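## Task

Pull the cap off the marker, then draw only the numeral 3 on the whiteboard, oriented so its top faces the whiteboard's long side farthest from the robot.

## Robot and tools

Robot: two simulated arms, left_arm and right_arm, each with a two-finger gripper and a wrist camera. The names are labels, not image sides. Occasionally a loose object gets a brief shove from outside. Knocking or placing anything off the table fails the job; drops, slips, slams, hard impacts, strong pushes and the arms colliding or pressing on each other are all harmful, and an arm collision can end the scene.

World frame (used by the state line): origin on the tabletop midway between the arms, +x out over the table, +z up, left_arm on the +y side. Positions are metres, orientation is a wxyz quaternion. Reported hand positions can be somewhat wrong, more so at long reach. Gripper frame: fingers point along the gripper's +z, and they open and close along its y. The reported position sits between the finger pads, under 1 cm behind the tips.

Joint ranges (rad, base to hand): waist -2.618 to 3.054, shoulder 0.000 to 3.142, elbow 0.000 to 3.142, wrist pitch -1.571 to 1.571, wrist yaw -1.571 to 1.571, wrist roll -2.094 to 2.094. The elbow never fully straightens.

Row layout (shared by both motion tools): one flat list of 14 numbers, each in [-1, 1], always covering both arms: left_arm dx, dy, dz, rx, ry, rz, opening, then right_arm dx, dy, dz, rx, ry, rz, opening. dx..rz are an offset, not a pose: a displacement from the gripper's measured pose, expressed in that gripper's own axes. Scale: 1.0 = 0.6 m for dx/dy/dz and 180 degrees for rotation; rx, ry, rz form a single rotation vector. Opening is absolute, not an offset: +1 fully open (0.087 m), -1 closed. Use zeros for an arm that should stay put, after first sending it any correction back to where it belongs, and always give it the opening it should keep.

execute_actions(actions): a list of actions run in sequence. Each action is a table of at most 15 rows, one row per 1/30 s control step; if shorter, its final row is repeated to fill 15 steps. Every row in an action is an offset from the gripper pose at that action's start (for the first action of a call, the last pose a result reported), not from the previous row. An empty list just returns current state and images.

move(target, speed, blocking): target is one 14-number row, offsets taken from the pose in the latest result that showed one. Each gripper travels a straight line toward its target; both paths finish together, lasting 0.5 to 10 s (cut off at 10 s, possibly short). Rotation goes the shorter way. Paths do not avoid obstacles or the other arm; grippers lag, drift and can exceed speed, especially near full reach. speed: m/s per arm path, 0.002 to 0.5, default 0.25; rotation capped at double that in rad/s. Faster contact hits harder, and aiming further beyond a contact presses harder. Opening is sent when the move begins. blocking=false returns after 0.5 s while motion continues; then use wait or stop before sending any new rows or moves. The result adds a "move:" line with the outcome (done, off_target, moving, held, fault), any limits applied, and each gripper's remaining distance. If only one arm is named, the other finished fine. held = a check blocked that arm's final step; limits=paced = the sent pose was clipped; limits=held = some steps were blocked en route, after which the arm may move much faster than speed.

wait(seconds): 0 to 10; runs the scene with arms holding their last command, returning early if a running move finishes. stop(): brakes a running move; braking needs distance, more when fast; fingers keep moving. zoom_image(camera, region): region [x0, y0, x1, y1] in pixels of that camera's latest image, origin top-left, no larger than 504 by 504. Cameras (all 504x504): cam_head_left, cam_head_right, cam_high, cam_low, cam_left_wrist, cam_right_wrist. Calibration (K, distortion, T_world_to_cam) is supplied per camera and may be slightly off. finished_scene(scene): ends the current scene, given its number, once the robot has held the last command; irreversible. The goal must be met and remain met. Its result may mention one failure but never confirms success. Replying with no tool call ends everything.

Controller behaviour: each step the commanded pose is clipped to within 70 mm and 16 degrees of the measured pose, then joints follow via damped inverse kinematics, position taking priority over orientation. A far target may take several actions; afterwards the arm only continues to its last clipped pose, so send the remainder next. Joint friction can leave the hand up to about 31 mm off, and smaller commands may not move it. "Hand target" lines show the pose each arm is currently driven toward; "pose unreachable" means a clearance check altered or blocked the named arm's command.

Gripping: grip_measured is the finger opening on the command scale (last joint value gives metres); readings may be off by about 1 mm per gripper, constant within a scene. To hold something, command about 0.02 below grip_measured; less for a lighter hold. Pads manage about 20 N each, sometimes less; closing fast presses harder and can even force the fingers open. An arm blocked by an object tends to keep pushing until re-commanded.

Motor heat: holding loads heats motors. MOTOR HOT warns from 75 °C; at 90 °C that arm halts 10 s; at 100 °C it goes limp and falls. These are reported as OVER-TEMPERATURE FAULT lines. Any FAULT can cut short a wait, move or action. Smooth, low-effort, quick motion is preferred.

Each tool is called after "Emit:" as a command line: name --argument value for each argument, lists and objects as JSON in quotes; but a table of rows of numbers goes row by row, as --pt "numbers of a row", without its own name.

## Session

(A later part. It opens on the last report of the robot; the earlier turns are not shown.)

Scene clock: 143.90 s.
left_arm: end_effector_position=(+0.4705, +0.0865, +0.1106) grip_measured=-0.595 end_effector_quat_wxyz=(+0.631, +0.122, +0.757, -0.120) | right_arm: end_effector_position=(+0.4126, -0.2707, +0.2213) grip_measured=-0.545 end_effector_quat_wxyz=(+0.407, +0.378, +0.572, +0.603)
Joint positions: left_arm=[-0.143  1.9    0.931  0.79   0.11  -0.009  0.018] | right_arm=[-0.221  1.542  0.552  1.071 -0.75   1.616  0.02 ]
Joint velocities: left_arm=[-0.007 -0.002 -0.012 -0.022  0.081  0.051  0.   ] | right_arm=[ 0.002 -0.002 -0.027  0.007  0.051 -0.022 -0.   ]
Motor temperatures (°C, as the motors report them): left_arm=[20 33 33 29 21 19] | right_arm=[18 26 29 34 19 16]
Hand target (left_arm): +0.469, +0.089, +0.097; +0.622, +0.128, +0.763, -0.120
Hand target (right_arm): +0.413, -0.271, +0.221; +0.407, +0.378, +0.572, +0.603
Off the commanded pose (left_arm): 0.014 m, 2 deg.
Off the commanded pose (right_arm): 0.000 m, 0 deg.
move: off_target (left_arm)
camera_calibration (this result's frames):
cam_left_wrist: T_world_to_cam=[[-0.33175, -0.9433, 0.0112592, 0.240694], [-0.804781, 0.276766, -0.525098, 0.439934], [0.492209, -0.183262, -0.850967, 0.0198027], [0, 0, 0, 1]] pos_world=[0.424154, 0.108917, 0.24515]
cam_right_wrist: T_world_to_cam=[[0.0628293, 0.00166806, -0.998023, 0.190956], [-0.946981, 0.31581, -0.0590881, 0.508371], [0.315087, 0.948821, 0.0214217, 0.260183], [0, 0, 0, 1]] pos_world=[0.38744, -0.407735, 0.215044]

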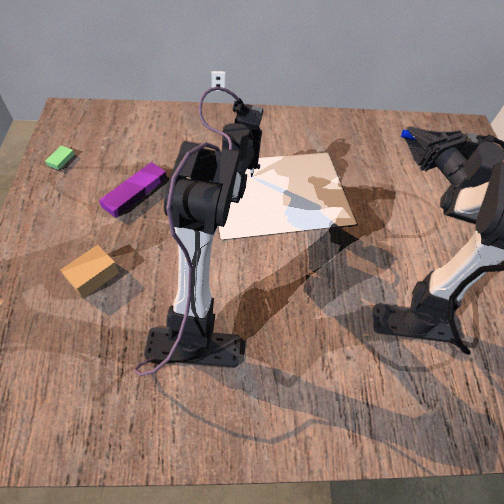

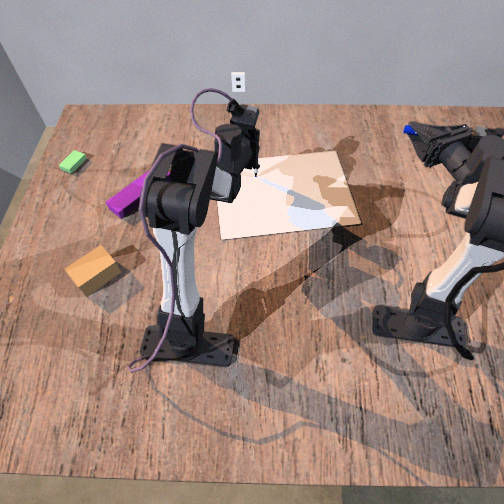

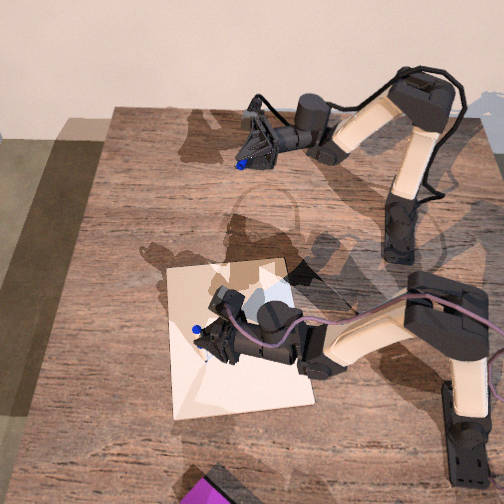

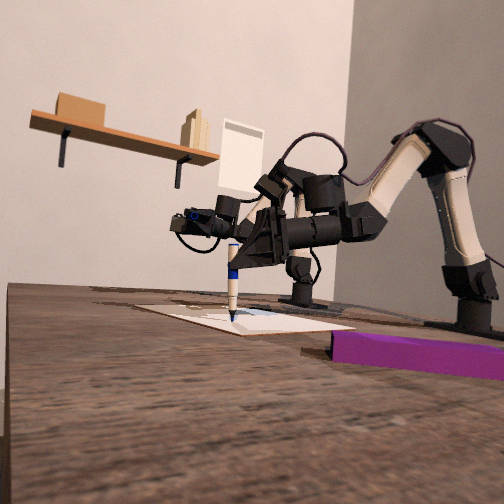

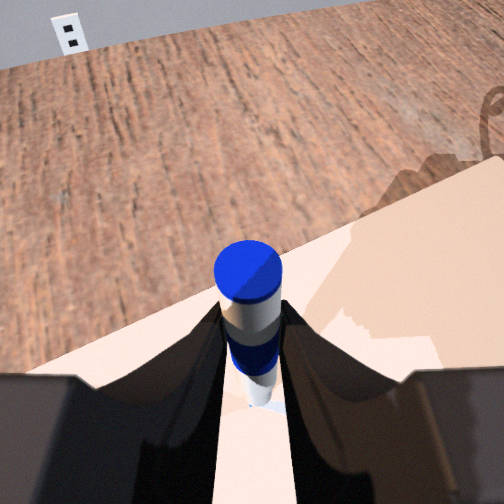

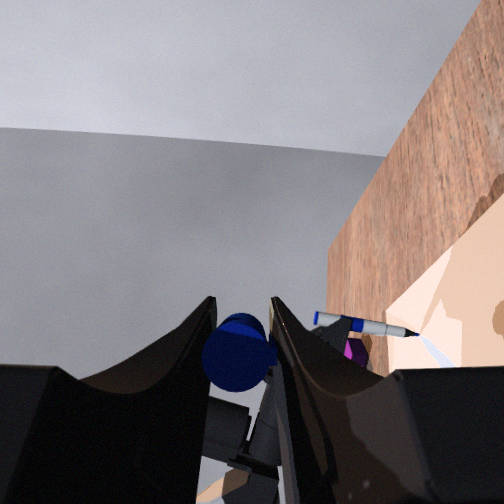

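Emit:
execute_actions --actions '[[[0.033,0.001,0.006,0,0.012,0,-0.68,0,0,0,0,0,0,-0.63]],[[0.032,-0.002,0.010,0,0.014,0,-0.68,0,0,0,0,0,0,-0.63],[0.032,-0.004,0.015,0,0.014,0,-0.68,0,0,0,0,0,0,-0.63],[0.031,-0.007,0.019,0,0.014,0,-0.68,0,0,0,0,0,0,-0.63],[0.030,-0.010,0.023,0,0.014,0,-0.68,0,0,0,0,0,0,-0.63],[0.030,-0.012,0.028,0,0.014,0,-0.68,0,0,0,0,0,0,-0.63],[0.029,-0.015,0.032,0,0.014,0,-0.68,0,0,0,0,0,0,-0.63],[0.028,-0.018,0.036,0,0.014,0,-0.68,0,0,0,0,0,0,-0.63],[0.028,-0.020,0.041,0,0.014,0,-0.68,0,0,0,0,0,0,-0.63],[0.027,-0.023,0.045,0,0.014,0,-0.68,0,0,0,0,0,0,-0.63],[0.026,-0.026,0.049,0,0.014,0,-0.68,0,0,0,0,0,0,-0.63],[0.026,-0.028,0.054,0,0.014,0,-0.68,0,0,0,0,0,0,-0.63],[0.025,-0.031,0.058,0,0.014,0,-0.68,0,0,0,0,0,0,-0.63]]]'

Emit:
wait --seconds 0.2

Emit:
zoom_image --camera "cam_high" --region '[150,250,330,430]'

Scene clock: 159.50 s.
left_arm: end_effector_position=(+0.4948, +0.0579, +0.1116) grip_measured=-0.595 end_effector_quat_wxyz=(+0.640, +0.130, +0.747, -0.125) | right_arm: end_effector_position=(+0.4126, -0.2707, +0.2213) grip_measured=-0.545 end_effector_quat_wxyz=(+0.407, +0.378, +0.572, +0.603)
Joint positions: left_arm=[-0.193  2.001  1.057  0.793  0.078 -0.008  0.018] | right_arm=[-0.221  1.542  0.552  1.071 -0.75   1.616  0.02 ]
Joint velocities: left_arm=[-0.051  0.066  0.09   0.051 -0.081  0.007 -0.   ] | right_arm=[-0.017  0.007 -0.007 -0.022 -0.007  0.037  0.   ]
Motor temperatures (°C, as the motors report them): left_arm=[20 33 33 31 21 19] | right_arm=[18 27 29 33 19 16]
Hand target (left_arm): +0.494, +0.057, +0.091; +0.617, +0.126, +0.768, -0.119
Hand target (right_arm): +0.413, -0.271, +0.221; +0.407, +0.378, +0.572, +0.603
Off the commanded pose (left_arm): 0.022 m, 4 deg.
Off the commanded pose (right_arm): 0.000 m, 0 deg.
camera_calibration (this result's frames):
cam_left_wrist: T_world_to_cam=[[-0.349316, -0.937, 0.00308486, 0.230948], [-0.784657, 0.290719, -0.547536, 0.459639], [0.512144, -0.193684, -0.836776, -0.00739332], [0, 0, 0, 1]] pos_world=[0.445119, 0.0813402, 0.24477]
cam_right_wrist: T_world_to_cam=[[0.0628293, 0.00166806, -0.998023, 0.190956], [-0.946981, 0.31581, -0.0590881, 0.508371], [0.315087, 0.948821, 0.0214217, 0.260183], [0, 0, 0, 1]] pos_world=[0.38744, -0.407735, 0.215044]

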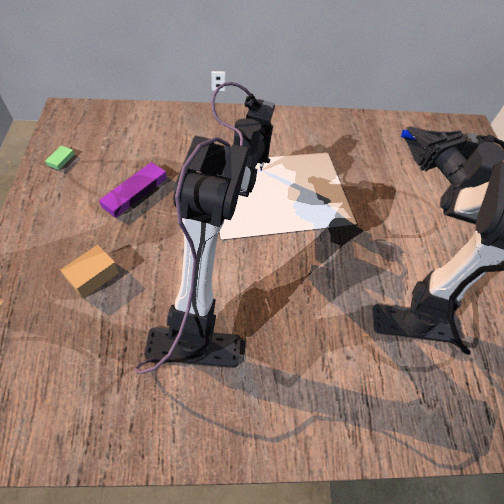

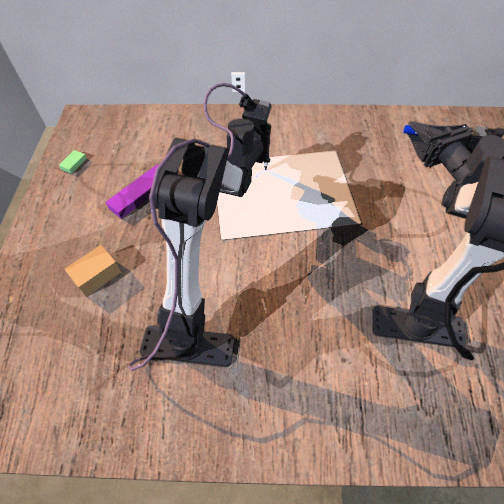

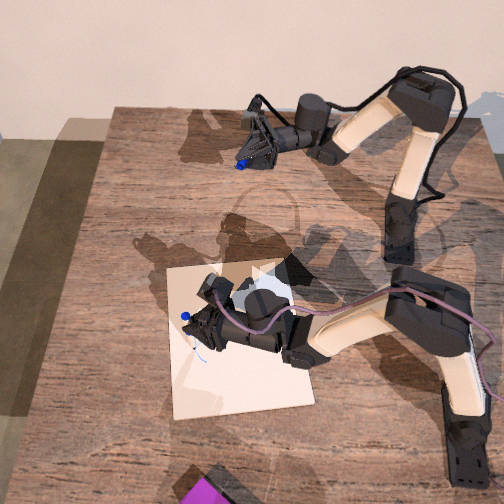

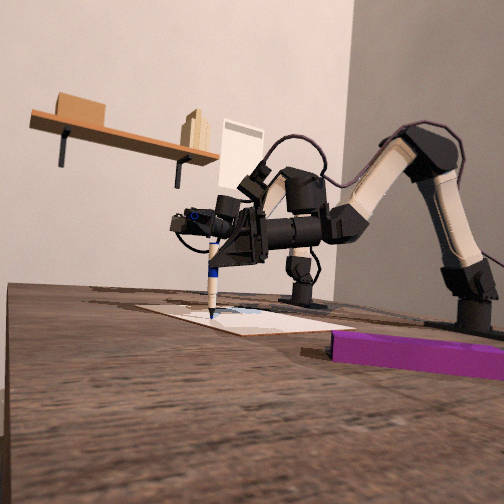

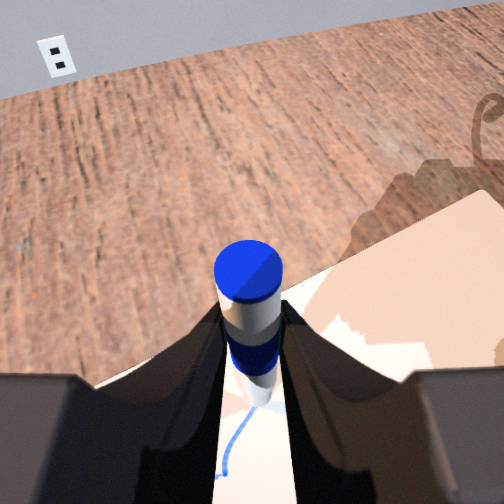

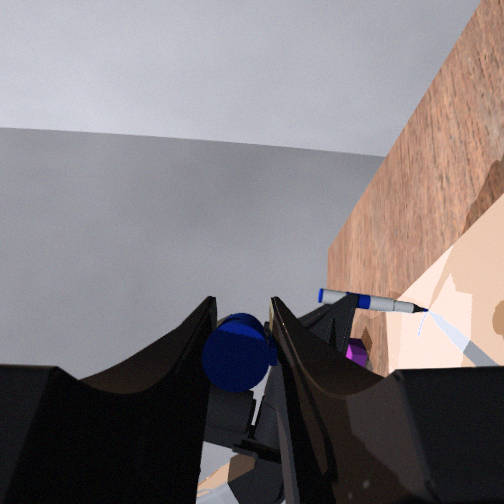

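Scene clock: 159.70 s.
left_arm: end_effector_position=(+0.4954, +0.0579, +0.1114) grip_measured=-0.595 end_effector_quat_wxyz=(+0.639, +0.129, +0.748, -0.124) | right_arm: end_effector_position=(+0.4126, -0.2707, +0.2213) grip_measured=-0.545 end_effector_quat_wxyz=(+0.407, +0.378, +0.572, +0.603)
Joint positions: left_arm=[-0.194  2.003  1.061  0.789  0.074 -0.008  0.018] | right_arm=[-0.221  1.542  0.552  1.071 -0.75   1.616  0.02 ]
Joint velocities: left_arm=[ 0.002 -0.007 -0.012 -0.007 -0.037 -0.066  0.   ] | right_arm=[-0.002 -0.012 -0.002  0.066 -0.037  0.037  0.001]
Motor temperatures (°C, as the motors report them): left_arm=[20 33 33 31 21 19] | right_arm=[18 27 29 33 19 16]
Hand target (left_arm): +0.494, +0.057, +0.091; +0.617, +0.126, +0.768, -0.119
Hand target (right_arm): +0.413, -0.271, +0.221; +0.407, +0.378, +0.572, +0.603
Off the commanded pose (left_arm): 0.021 m, 4 deg.
Off the commanded pose (right_arm): 0.000 m, 0 deg.
wait: 0.20 s; at rest by 0.17 s
camera_calibration (this result's frames):
cam_left_wrist: T_world_to_cam=[[-0.346142, -0.938179, 0.00252465, 0.229701], [-0.78653, 0.288722, -0.545904, 0.460862], [0.511427, -0.190946, -0.837844, -0.00749538], [0, 0, 0, 1]] pos_world=[0.445824, 0.081009, 0.244727]
cam_right_wrist: T_world_to_cam=[[0.0628293, 0.00166806, -0.998023, 0.190956], [-0.946981, 0.31581, -0.0590881, 0.508371], [0.315087, 0.948821, 0.0214217, 0.260183], [0, 0, 0, 1]] pos_world=[0.38744, -0.407735, 0.215044]

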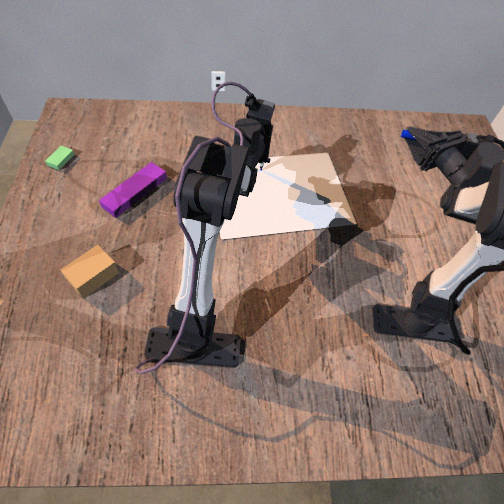

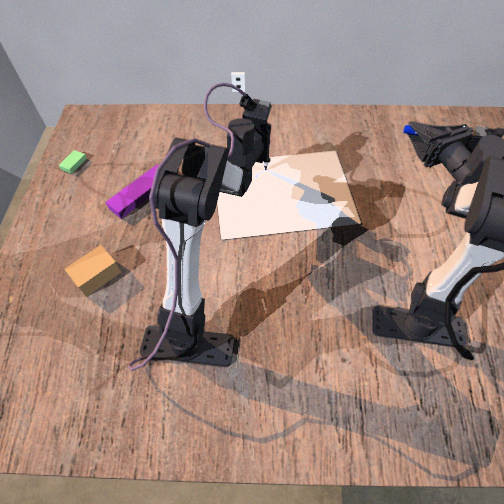

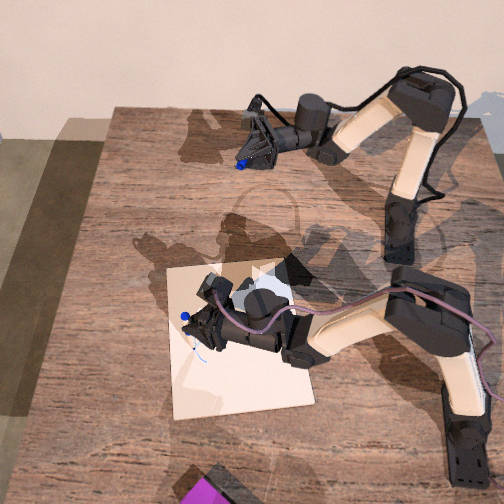

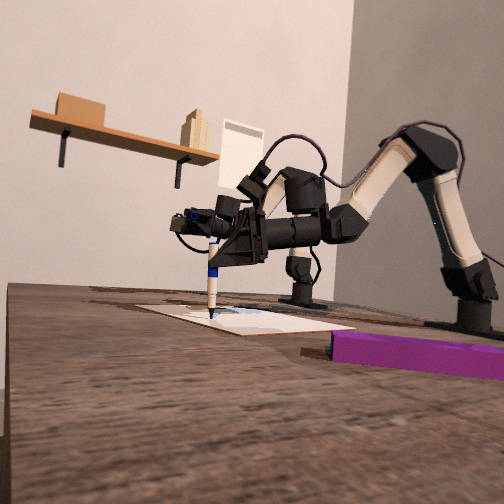

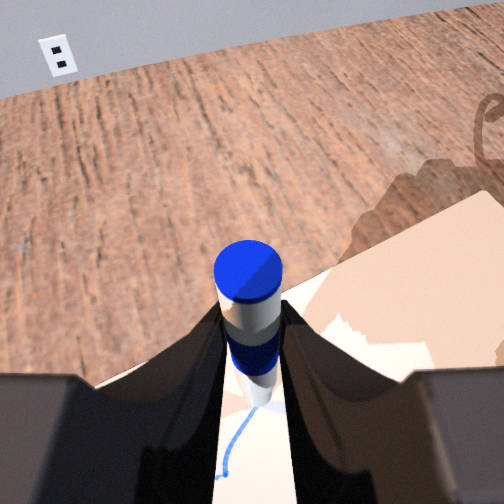

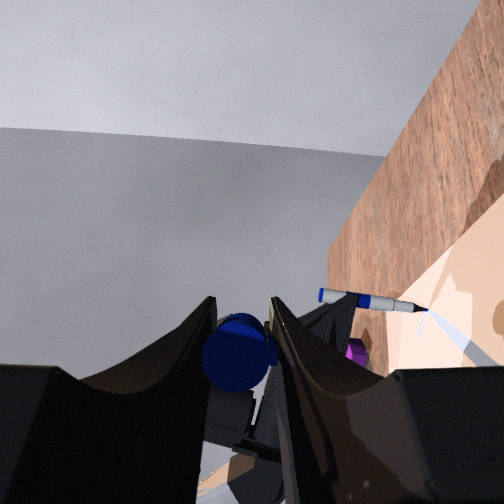

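Region (150, 250, 330, 430) of cam_high's 504x504 image, scaled by 2.800, with more detail than that image has.

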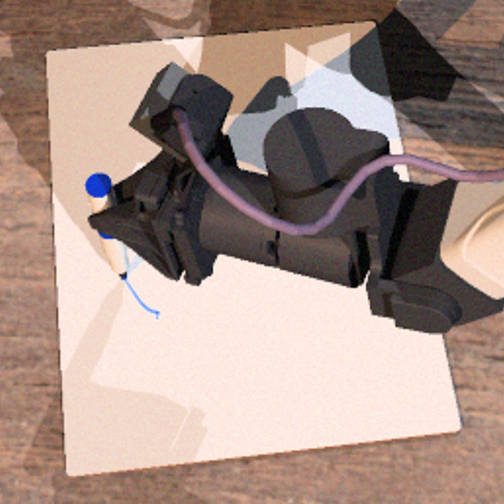

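Emit:
execute_actions --actions '[[[0.032,-0.004,0.007,-0.005,0.019,0,-0.68,0,0,0,0,0,0,-0.63],[0.032,-0.009,0.009,-0.005,0.019,0,-0.68,0,0,0,0,0,0,-0.63],[0.032,-0.014,0.011,-0.005,0.019,0,-0.68,0,0,0,0,0,0,-0.63],[0.032,-0.019,0.013,-0.005,0.019,0,-0.68,0,0,0,0,0,0,-0.63],[0.032,-0.024,0.014,-0.005,0.019,0,-0.68,0,0,0,0,0,0,-0.63],[0.032,-0.029,0.015,-0.005,0.019,0,-0.68,0,0,0,0,0,0,-0.63],[0.032,-0.034,0.015,-0.005,0.019,0,-0.68,0,0,0,0,0,0,-0.63],[0.032,-0.039,0.015,-0.005,0.019,0,-0.68,0,0,0,0,0,0,-0.63],[0.032,-0.043,0.015,-0.005,0.019,0,-0.68,0,0,0,0,0,0,-0.63],[0.032,-0.047,0.015,-0.005,0.019,0,-0.68,0,0,0,0,0,0,-0.63],[0.032,-0.051,0.015,-0.005,0.019,0,-0.68,0,0,0,0,0,0,-0.63]],[[0.031,-0.004,0.001,-0.005,0.019,0,-0.68,0,0,0,0,0,0,-0.63],[0.031,-0.008,-0.003,-0.005,0.019,0,-0.68,0,0,0,0,0,0,-0.63],[0.032,-0.012,-0.006,-0.005,0.019,0,-0.68,0,0,0,0,0,0,-0.63],[0.032,-0.016,-0.010,-0.005,0.019,0,-0.68,0,0,0,0,0,0,-0.63],[0.032,-0.020,-0.013,-0.005,0.019,0,-0.68,0,0,0,0,0,0,-0.63],[0.033,-0.024,-0.017,-0.005,0.019,0,-0.68,0,0,0,0,0,0,-0.63],[0.033,-0.027,-0.020,-0.005,0.019,0,-0.68,0,0,0,0,0,0,-0.63],[0.034,-0.030,-0.024,-0.005,0.019,0,-0.68,0,0,0,0,0,0,-0.63],[0.034,-0.033,-0.027,-0.005,0.019,0,-0.68,0,0,0,0,0,0,-0.63],[0.035,-0.036,-0.031,-0.005,0.019,0,-0.68,0,0,0,0,0,0,-0.63],[0.035,-0.039,-0.034,-0.005,0.019,0,-0.68,0,0,0,0,0,0,-0.63]]]'

Emit:
wait --seconds 0.2

Scene clock: 172.00 s.
left_arm: end_effector_position=(+0.4680, +0.0083, +0.1109) grip_measured=-0.595 end_effector_quat_wxyz=(+0.634, +0.139, +0.751, -0.119) | right_arm: end_effector_position=(+0.4126, -0.2707, +0.2213) grip_measured=-0.545 end_effector_quat_wxyz=(+0.407, +0.378, +0.572, +0.603)
Joint positions: left_arm=[-0.336  1.973  1.032  0.774 -0.061 -0.012  0.018] | right_arm=[-0.221  1.542  0.552  1.071 -0.75   1.616  0.02 ]
Joint velocities: left_arm=[-0.017 -0.017 -0.012 -0.051 -0.037 -0.007  0.   ] | right_arm=[-0.007 -0.007 -0.007  0.051 -0.007 -0.007  0.   ]
Motor temperatures (°C, as the motors report them): left_arm=[20 34 34 30 21 19] | right_arm=[18 27 29 33 19 16]
Hand target (left_arm): +0.459, +0.011, +0.095; +0.617, +0.134, +0.767, -0.113
Hand target (right_arm): +0.413, -0.271, +0.221; +0.407, +0.378, +0.572, +0.603
Off the commanded pose (left_arm): 0.019 m, 3 deg.
Off the commanded pose (right_arm): 0.000 m, 0 deg.
camera_calibration (this result's frames):
cam_left_wrist: T_world_to_cam=[[-0.354379, -0.934978, -0.0152032, 0.179484], [-0.788273, 0.307441, -0.533015, 0.452605], [0.503032, -0.176905, -0.845969, 0.00137092], [0, 0, 0, 1]] pos_world=[0.419692, 0.0289064, 0.245134]
cam_right_wrist: T_world_to_cam=[[0.0628293, 0.00166806, -0.998023, 0.190956], [-0.946981, 0.31581, -0.0590881, 0.508371], [0.315087, 0.948821, 0.0214217, 0.260183], [0, 0, 0, 1]] pos_world=[0.38744, -0.407735, 0.215044]

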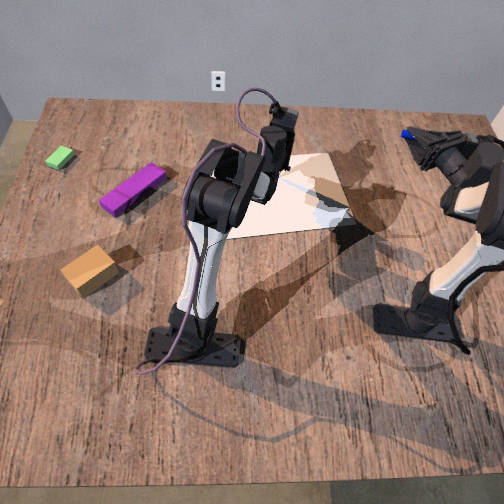

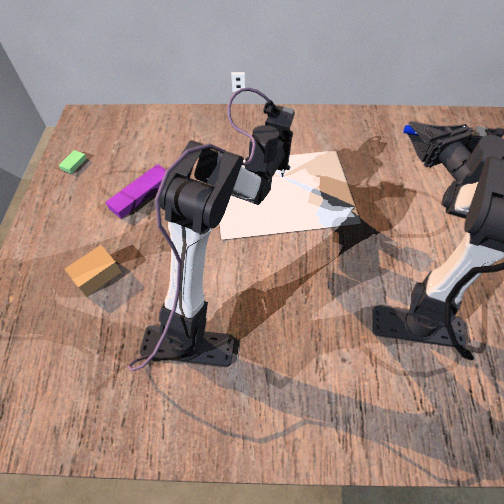

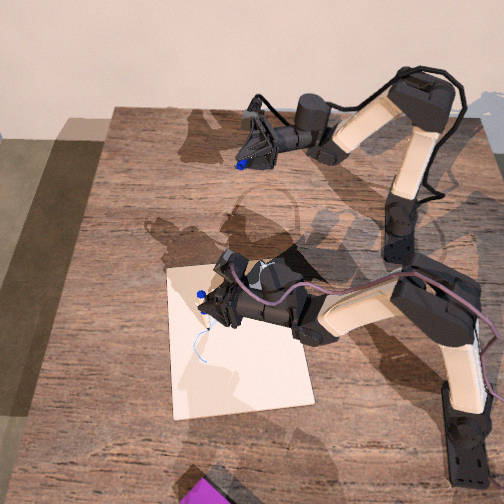

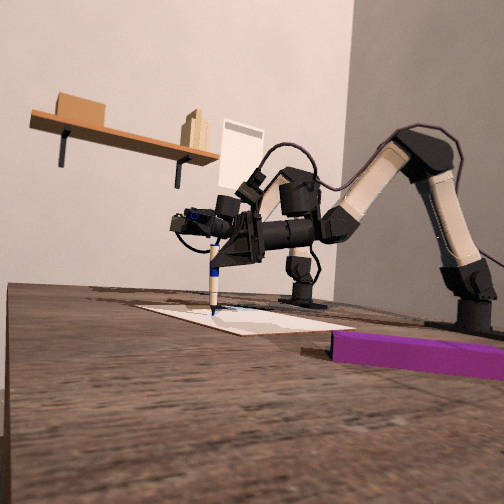

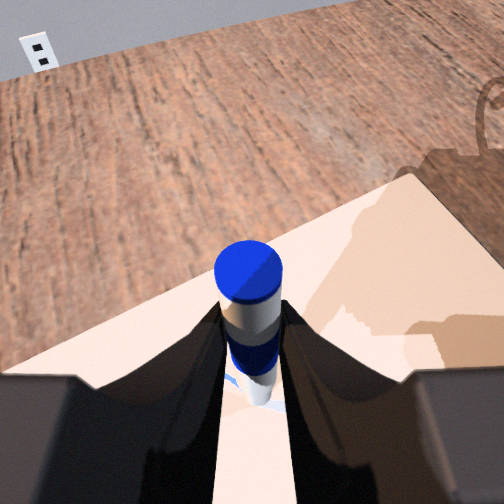

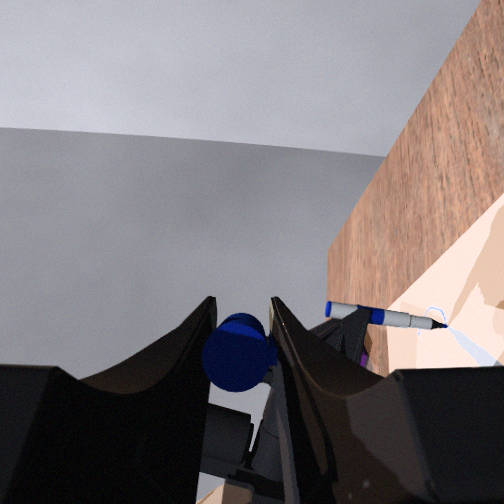

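Scene clock: 172.20 s.
left_arm: end_effector_position=(+0.4680, +0.0087, +0.1108) grip_measured=-0.595 end_effector_quat_wxyz=(+0.634, +0.136, +0.752, -0.118) | right_arm: end_effector_position=(+0.4126, -0.2707, +0.2213) grip_measured=-0.545 end_effector_quat_wxyz=(+0.407, +0.378, +0.572, +0.603)
Joint positions: left_arm=[-0.336  1.973  1.031  0.774 -0.065 -0.016  0.018] | right_arm=[-0.221  1.542  0.552  1.071 -0.75   1.616  0.02 ]
Joint velocities: left_arm=[ 0.002  0.012  0.012 -0.051 -0.022 -0.081  0.001] | right_arm=[ 0.002 -0.002  0.007 -0.051 -0.051  0.022  0.   ]
Motor temperatures (°C, as the motors report them): left_arm=[20 34 34 30 21 19] | right_arm=[18 27 29 33 19 16]
Hand target (left_arm): +0.459, +0.011, +0.095; +0.617, +0.135, +0.767, -0.113
Hand target (right_arm): +0.413, -0.271, +0.221; +0.407, +0.378, +0.572, +0.603
Off the commanded pose (left_arm): 0.019 m, 3 deg.
Off the commanded pose (right_arm): 0.000 m, 0 deg.
wait: 0.20 s; at rest by 0.17 s
camera_calibration (this result's frames):
cam_left_wrist: T_world_to_cam=[[-0.350283, -0.936565, -0.0121421, 0.177614], [-0.790174, 0.302442, -0.53306, 0.453357], [0.502918, -0.177128, -0.84599, 0.00137424], [0, 0, 0, 1]] pos_world=[0.419755, 0.0294759, 0.244986]
cam_right_wrist: T_world_to_cam=[[0.0628293, 0.00166806, -0.998023, 0.190956], [-0.946981, 0.31581, -0.0590881, 0.508371], [0.315087, 0.948821, 0.0214217, 0.260183], [0, 0, 0, 1]] pos_world=[0.38744, -0.407735, 0.215044]

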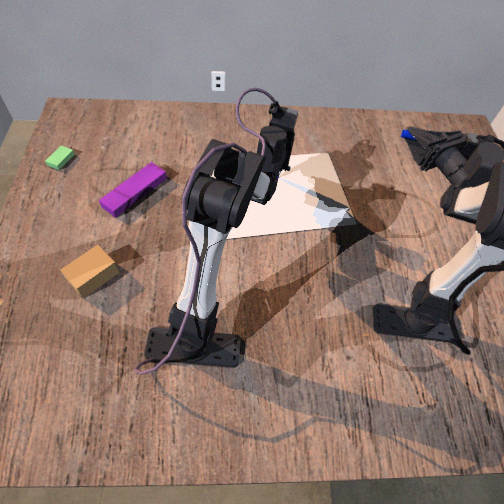

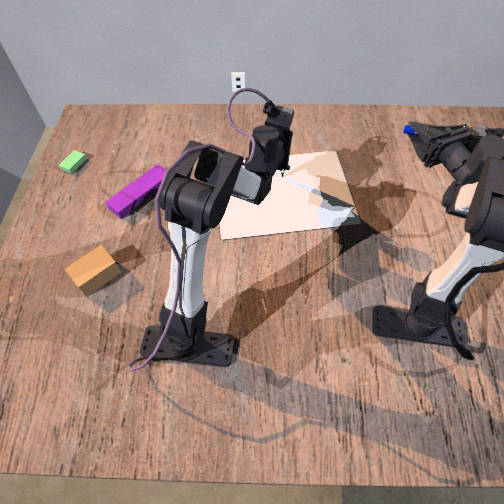

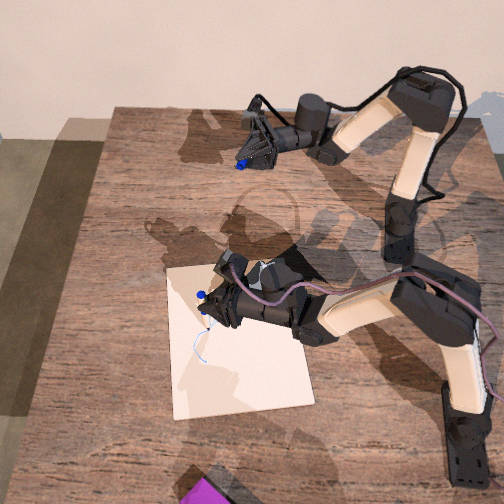

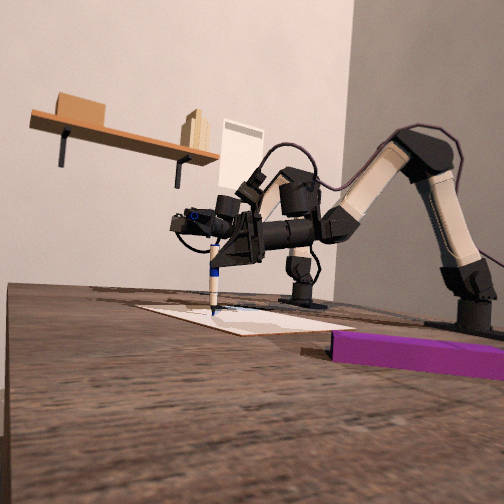

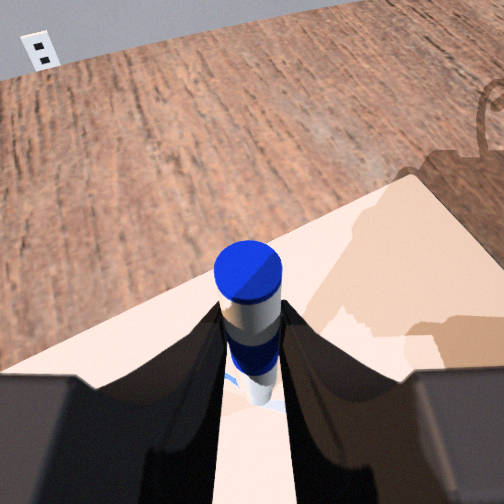

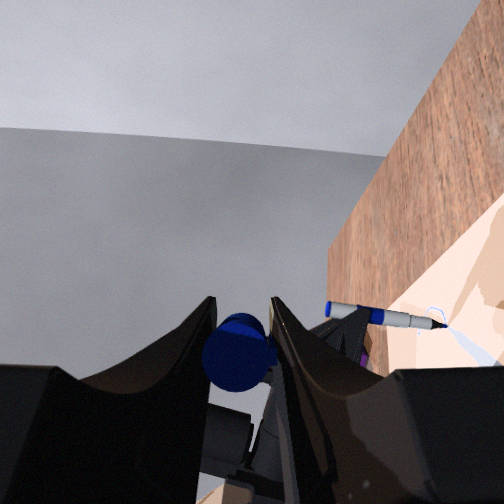

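Emit:
execute_actions --actions '[[[0.030,-0.002,-0.015,-0.003,0.015,-0.003,-0.68,0,0,0,0,0,0,-0.63],[0.031,-0.004,-0.020,-0.003,0.015,-0.003,-0.68,0,0,0,0,0,0,-0.63],[0.031,-0.006,-0.024,-0.003,0.015,-0.003,-0.68,0,0,0,0,0,0,-0.63],[0.032,-0.007,-0.028,-0.003,0.015,-0.003,-0.68,0,0,0,0,0,0,-0.63],[0.033,-0.008,-0.033,-0.003,0.015,-0.003,-0.68,0,0,0,0,0,0,-0.63],[0.034,-0.009,-0.037,-0.003,0.015,-0.003,-0.68,0,0,0,0,0,0,-0.63],[0.035,-0.009,-0.042,-0.003,0.015,-0.003,-0.68,0,0,0,0,0,0,-0.63],[0.036,-0.009,-0.046,-0.003,0.015,-0.003,-0.68,0,0,0,0,0,0,-0.63],[0.036,-0.009,-0.050,-0.003,0.015,-0.003,-0.68,0,0,0,0,0,0,-0.63],[0.037,-0.009,-0.055,-0.003,0.015,-0.003,-0.68,0,0,0,0,0,0,-0.63],[0.038,-0.009,-0.059,-0.003,0.015,-0.003,-0.68,0,0,0,0,0,0,-0.63]],[[0.030,0.004,-0.015,0,0.015,0,-0.68,0,0,0,0,0,0,-0.63],[0.030,0.008,-0.019,0,0.015,0,-0.68,0,0,0,0,0,0,-0.63],[0.031,0.012,-0.023,0,0.015,0,-0.68,0,0,0,0,0,0,-0.63],[0.032,0.017,-0.027,0,0.015,0,-0.68,0,0,0,0,0,0,-0.63],[0.032,0.021,-0.031,0,0.015,0,-0.68,0,0,0,0,0,0,-0.63],[0.033,0.025,-0.035,0,0.015,0,-0.68,0,0,0,0,0,0,-0.63],[0.034,0.029,-0.039,0,0.015,0,-0.68,0,0,0,0,0,0,-0.63],[0.034,0.033,-0.043,0,0.015,0,-0.68,0,0,0,0,0,0,-0.63],[0.035,0.037,-0.047,0,0.015,0,-0.68,0,0,0,0,0,0,-0.63],[0.036,0.042,-0.051,0,0.015,0,-0.68,0,0,0,0,0,0,-0.63],[0.036,0.046,-0.055,0,0.015,0,-0.68,0,0,0,0,0,0,-0.63],[0.037,0.050,-0.058,0,0.015,0,-0.68,0,0,0,0,0,0,-0.63]]]'

Emit:
wait --seconds 0.2

Emit:
zoom_image --camera "cam_high" --region '[150,250,330,430]'

Scene clock: 188.90 s.
left_arm: end_effector_position=(+0.4236, +0.0527, +0.1093) grip_measured=-0.595 end_effector_quat_wxyz=(+0.635, +0.123, +0.754, -0.117) | right_arm: end_effector_position=(+0.4126, -0.2707, +0.2213) grip_measured=-0.545 end_effector_quat_wxyz=(+0.407, +0.378, +0.572, +0.603)
Joint positions: left_arm=[-0.28   1.8    0.773  0.859 -0.029 -0.024  0.018] | right_arm=[-0.221  1.542  0.552  1.071 -0.75   1.616  0.02 ]
Joint velocities: left_arm=[ 0.076 -0.032 -0.076  0.066  0.11  -0.081 -0.   ] | right_arm=[-0.002 -0.007  0.007 -0.037  0.022 -0.022  0.001]
Motor temperatures (°C, as the motors report them): left_arm=[20 36 33 31 21 19] | right_arm=[18 27 29 33 19 16]
Hand target (left_arm): +0.415, +0.057, +0.094; +0.616, +0.135, +0.767, -0.115
Hand target (right_arm): +0.413, -0.271, +0.221; +0.407, +0.378, +0.572, +0.603
Off the commanded pose (left_arm): 0.019 m, 3 deg.
Off the commanded pose (right_arm): 0.000 m, 0 deg.
camera_calibration (this result's frames):
cam_left_wrist: T_world_to_cam=[[-0.329139, -0.944279, 0.00219575, 0.193178], [-0.799303, 0.277366, -0.533088, 0.409394], [0.502775, -0.177215, -0.846057, 0.0303371], [0, 0, 0, 1]] pos_world=[0.375559, 0.0742381, 0.243486]
cam_right_wrist: T_world_to_cam=[[0.0628293, 0.00166806, -0.998023, 0.190956], [-0.946981, 0.31581, -0.0590881, 0.508371], [0.315087, 0.948821, 0.0214217, 0.260183], [0, 0, 0, 1]] pos_world=[0.38744, -0.407735, 0.215044]

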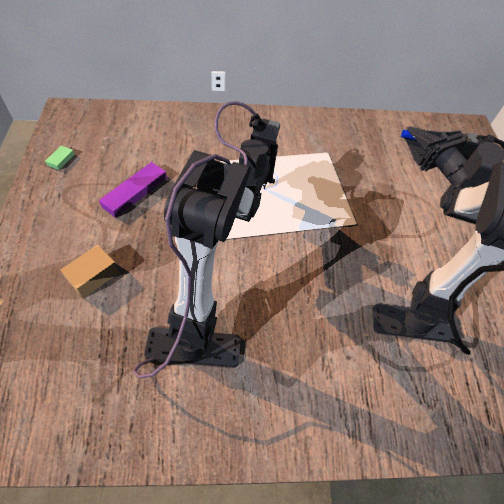

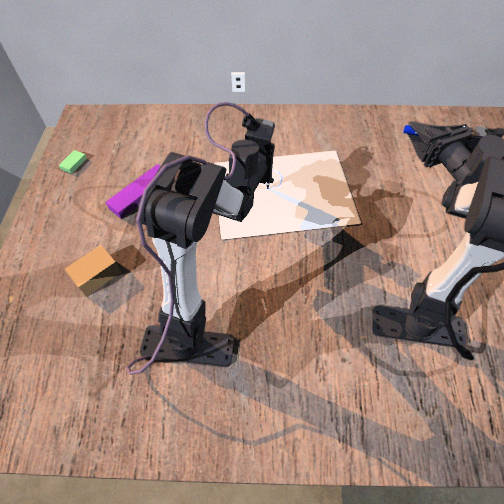

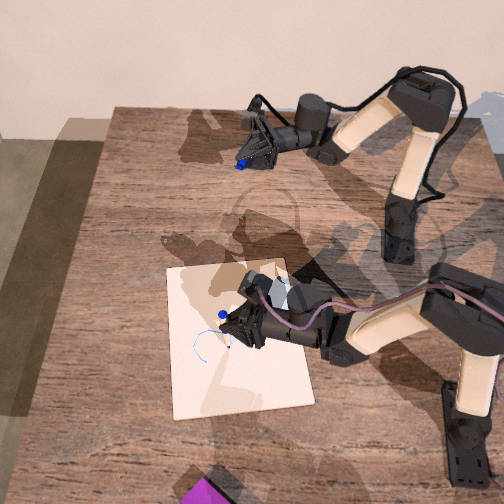

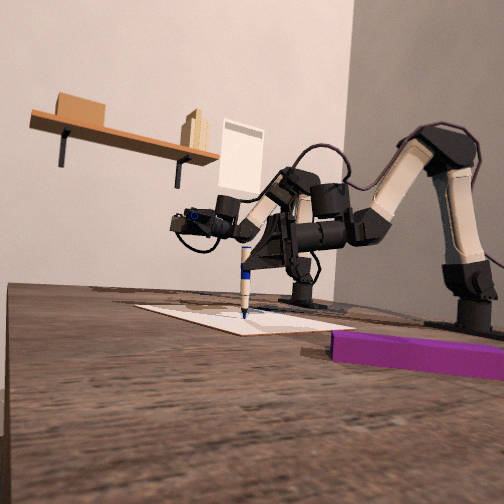

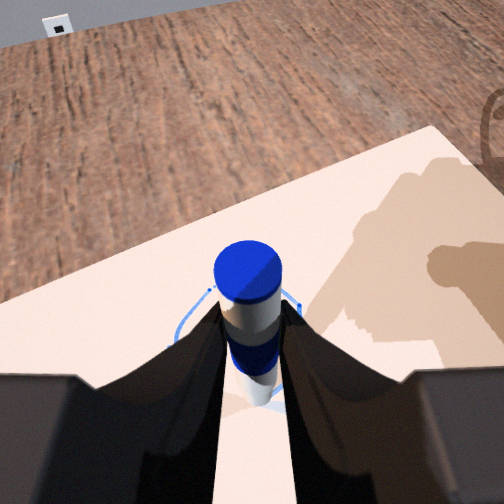

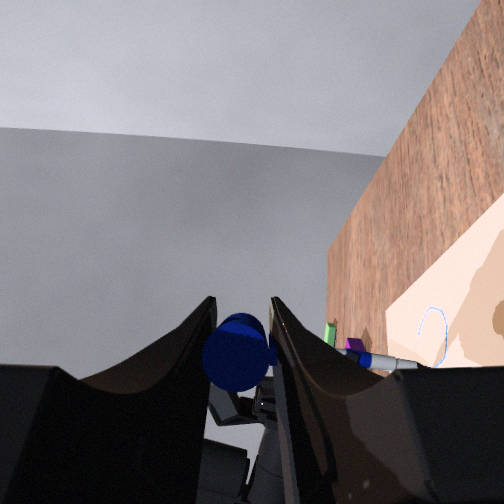

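Scene clock: 189.10 s.
left_arm: end_effector_position=(+0.4232, +0.0526, +0.1095) grip_measured=-0.595 end_effector_quat_wxyz=(+0.635, +0.126, +0.753, -0.118) | right_arm: end_effector_position=(+0.4126, -0.2707, +0.2213) grip_measured=-0.545 end_effector_quat_wxyz=(+0.407, +0.378, +0.572, +0.603)
Joint positions: left_arm=[-0.278  1.798  0.77   0.862 -0.021 -0.021  0.018] | right_arm=[-0.221  1.542  0.552  1.071 -0.75   1.616  0.02 ]
Joint velocities: left_arm=[-0.007  0.027 -0.022  0.022  0.051  0.037  0.   ] | right_arm=[-0.002  0.002 -0.007 -0.11  -0.007 -0.022 -0.001]
Motor temperatures (°C, as the motors report them): left_arm=[20 36 33 31 21 19] | right_arm=[18 27 29 33 19 16]
Hand target (left_arm): +0.414, +0.057, +0.094; +0.616, +0.135, +0.767, -0.115
Hand target (right_arm): +0.413, -0.271, +0.221; +0.407, +0.378, +0.572, +0.603
Off the commanded pose (left_arm): 0.018 m, 3 deg.
Off the commanded pose (right_arm): 0.000 m, 0 deg.
wait: 0.20 s; at rest by 0.17 s
camera_calibration (this result's frames):
cam_left_wrist: T_world_to_cam=[[-0.335036, -0.942205, -0.000259568, 0.195615], [-0.796545, 0.283389, -0.534047, 0.407748], [0.503256, -0.178718, -0.845455, 0.0304694], [0, 0, 0, 1]] pos_world=[0.374994, 0.0742037, 0.243568]
cam_right_wrist: T_world_to_cam=[[0.0628293, 0.00166806, -0.998023, 0.190956], [-0.946981, 0.31581, -0.0590881, 0.508371], [0.315087, 0.948821, 0.0214217, 0.260183], [0, 0, 0, 1]] pos_world=[0.38744, -0.407735, 0.215044]

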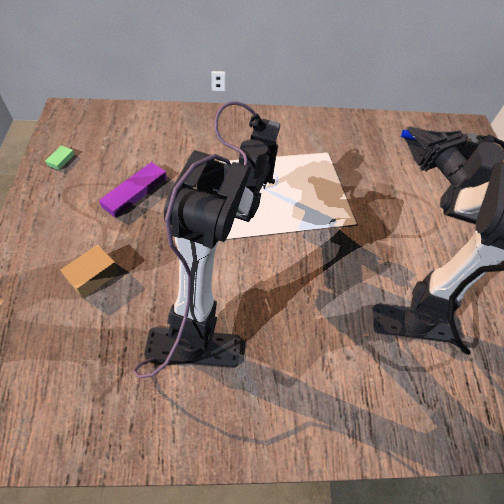

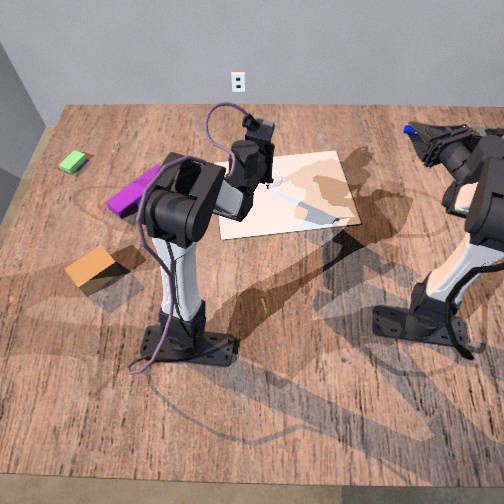

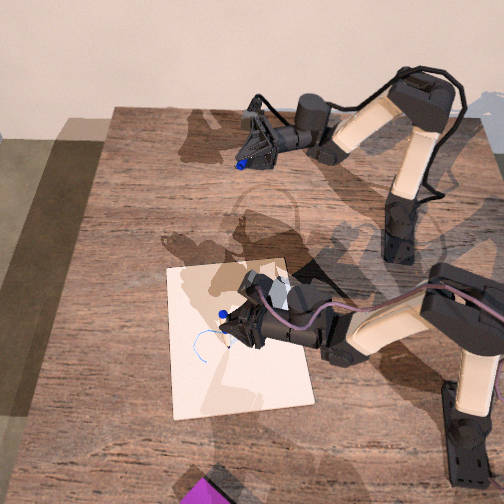

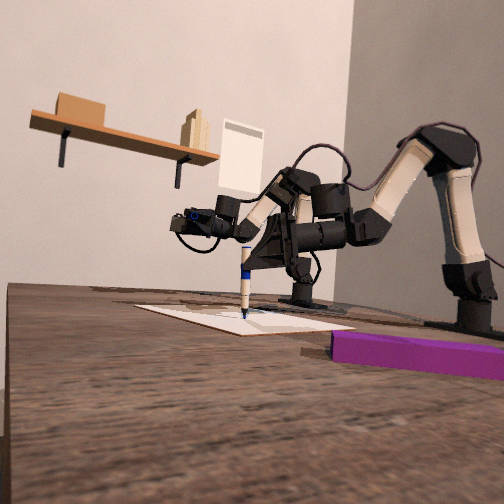

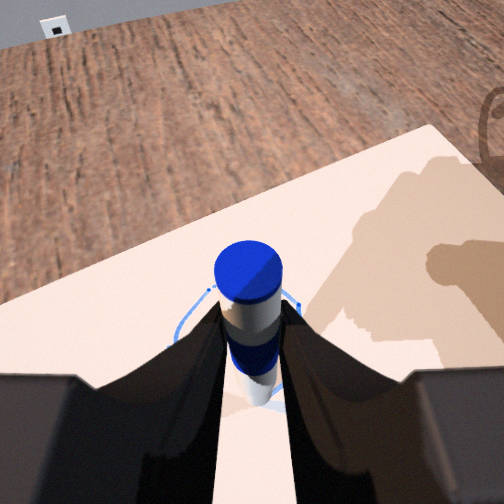

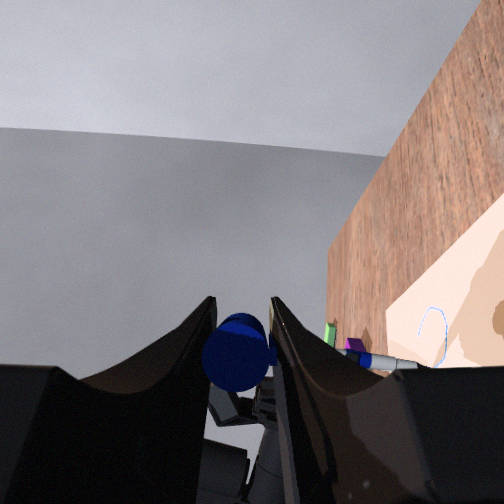

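Region (150, 250, 330, 430) of cam_high's 504x504 image, scaled by 2.800, with more detail than that image has.

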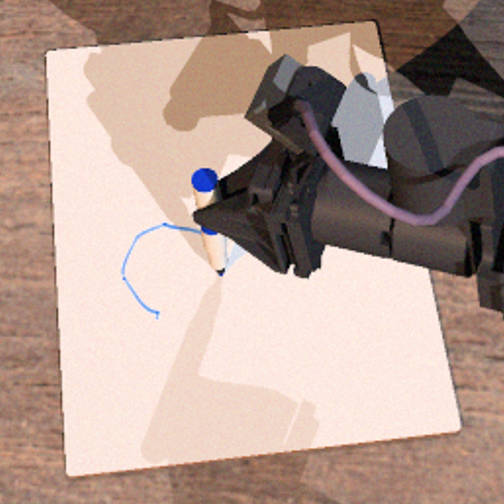

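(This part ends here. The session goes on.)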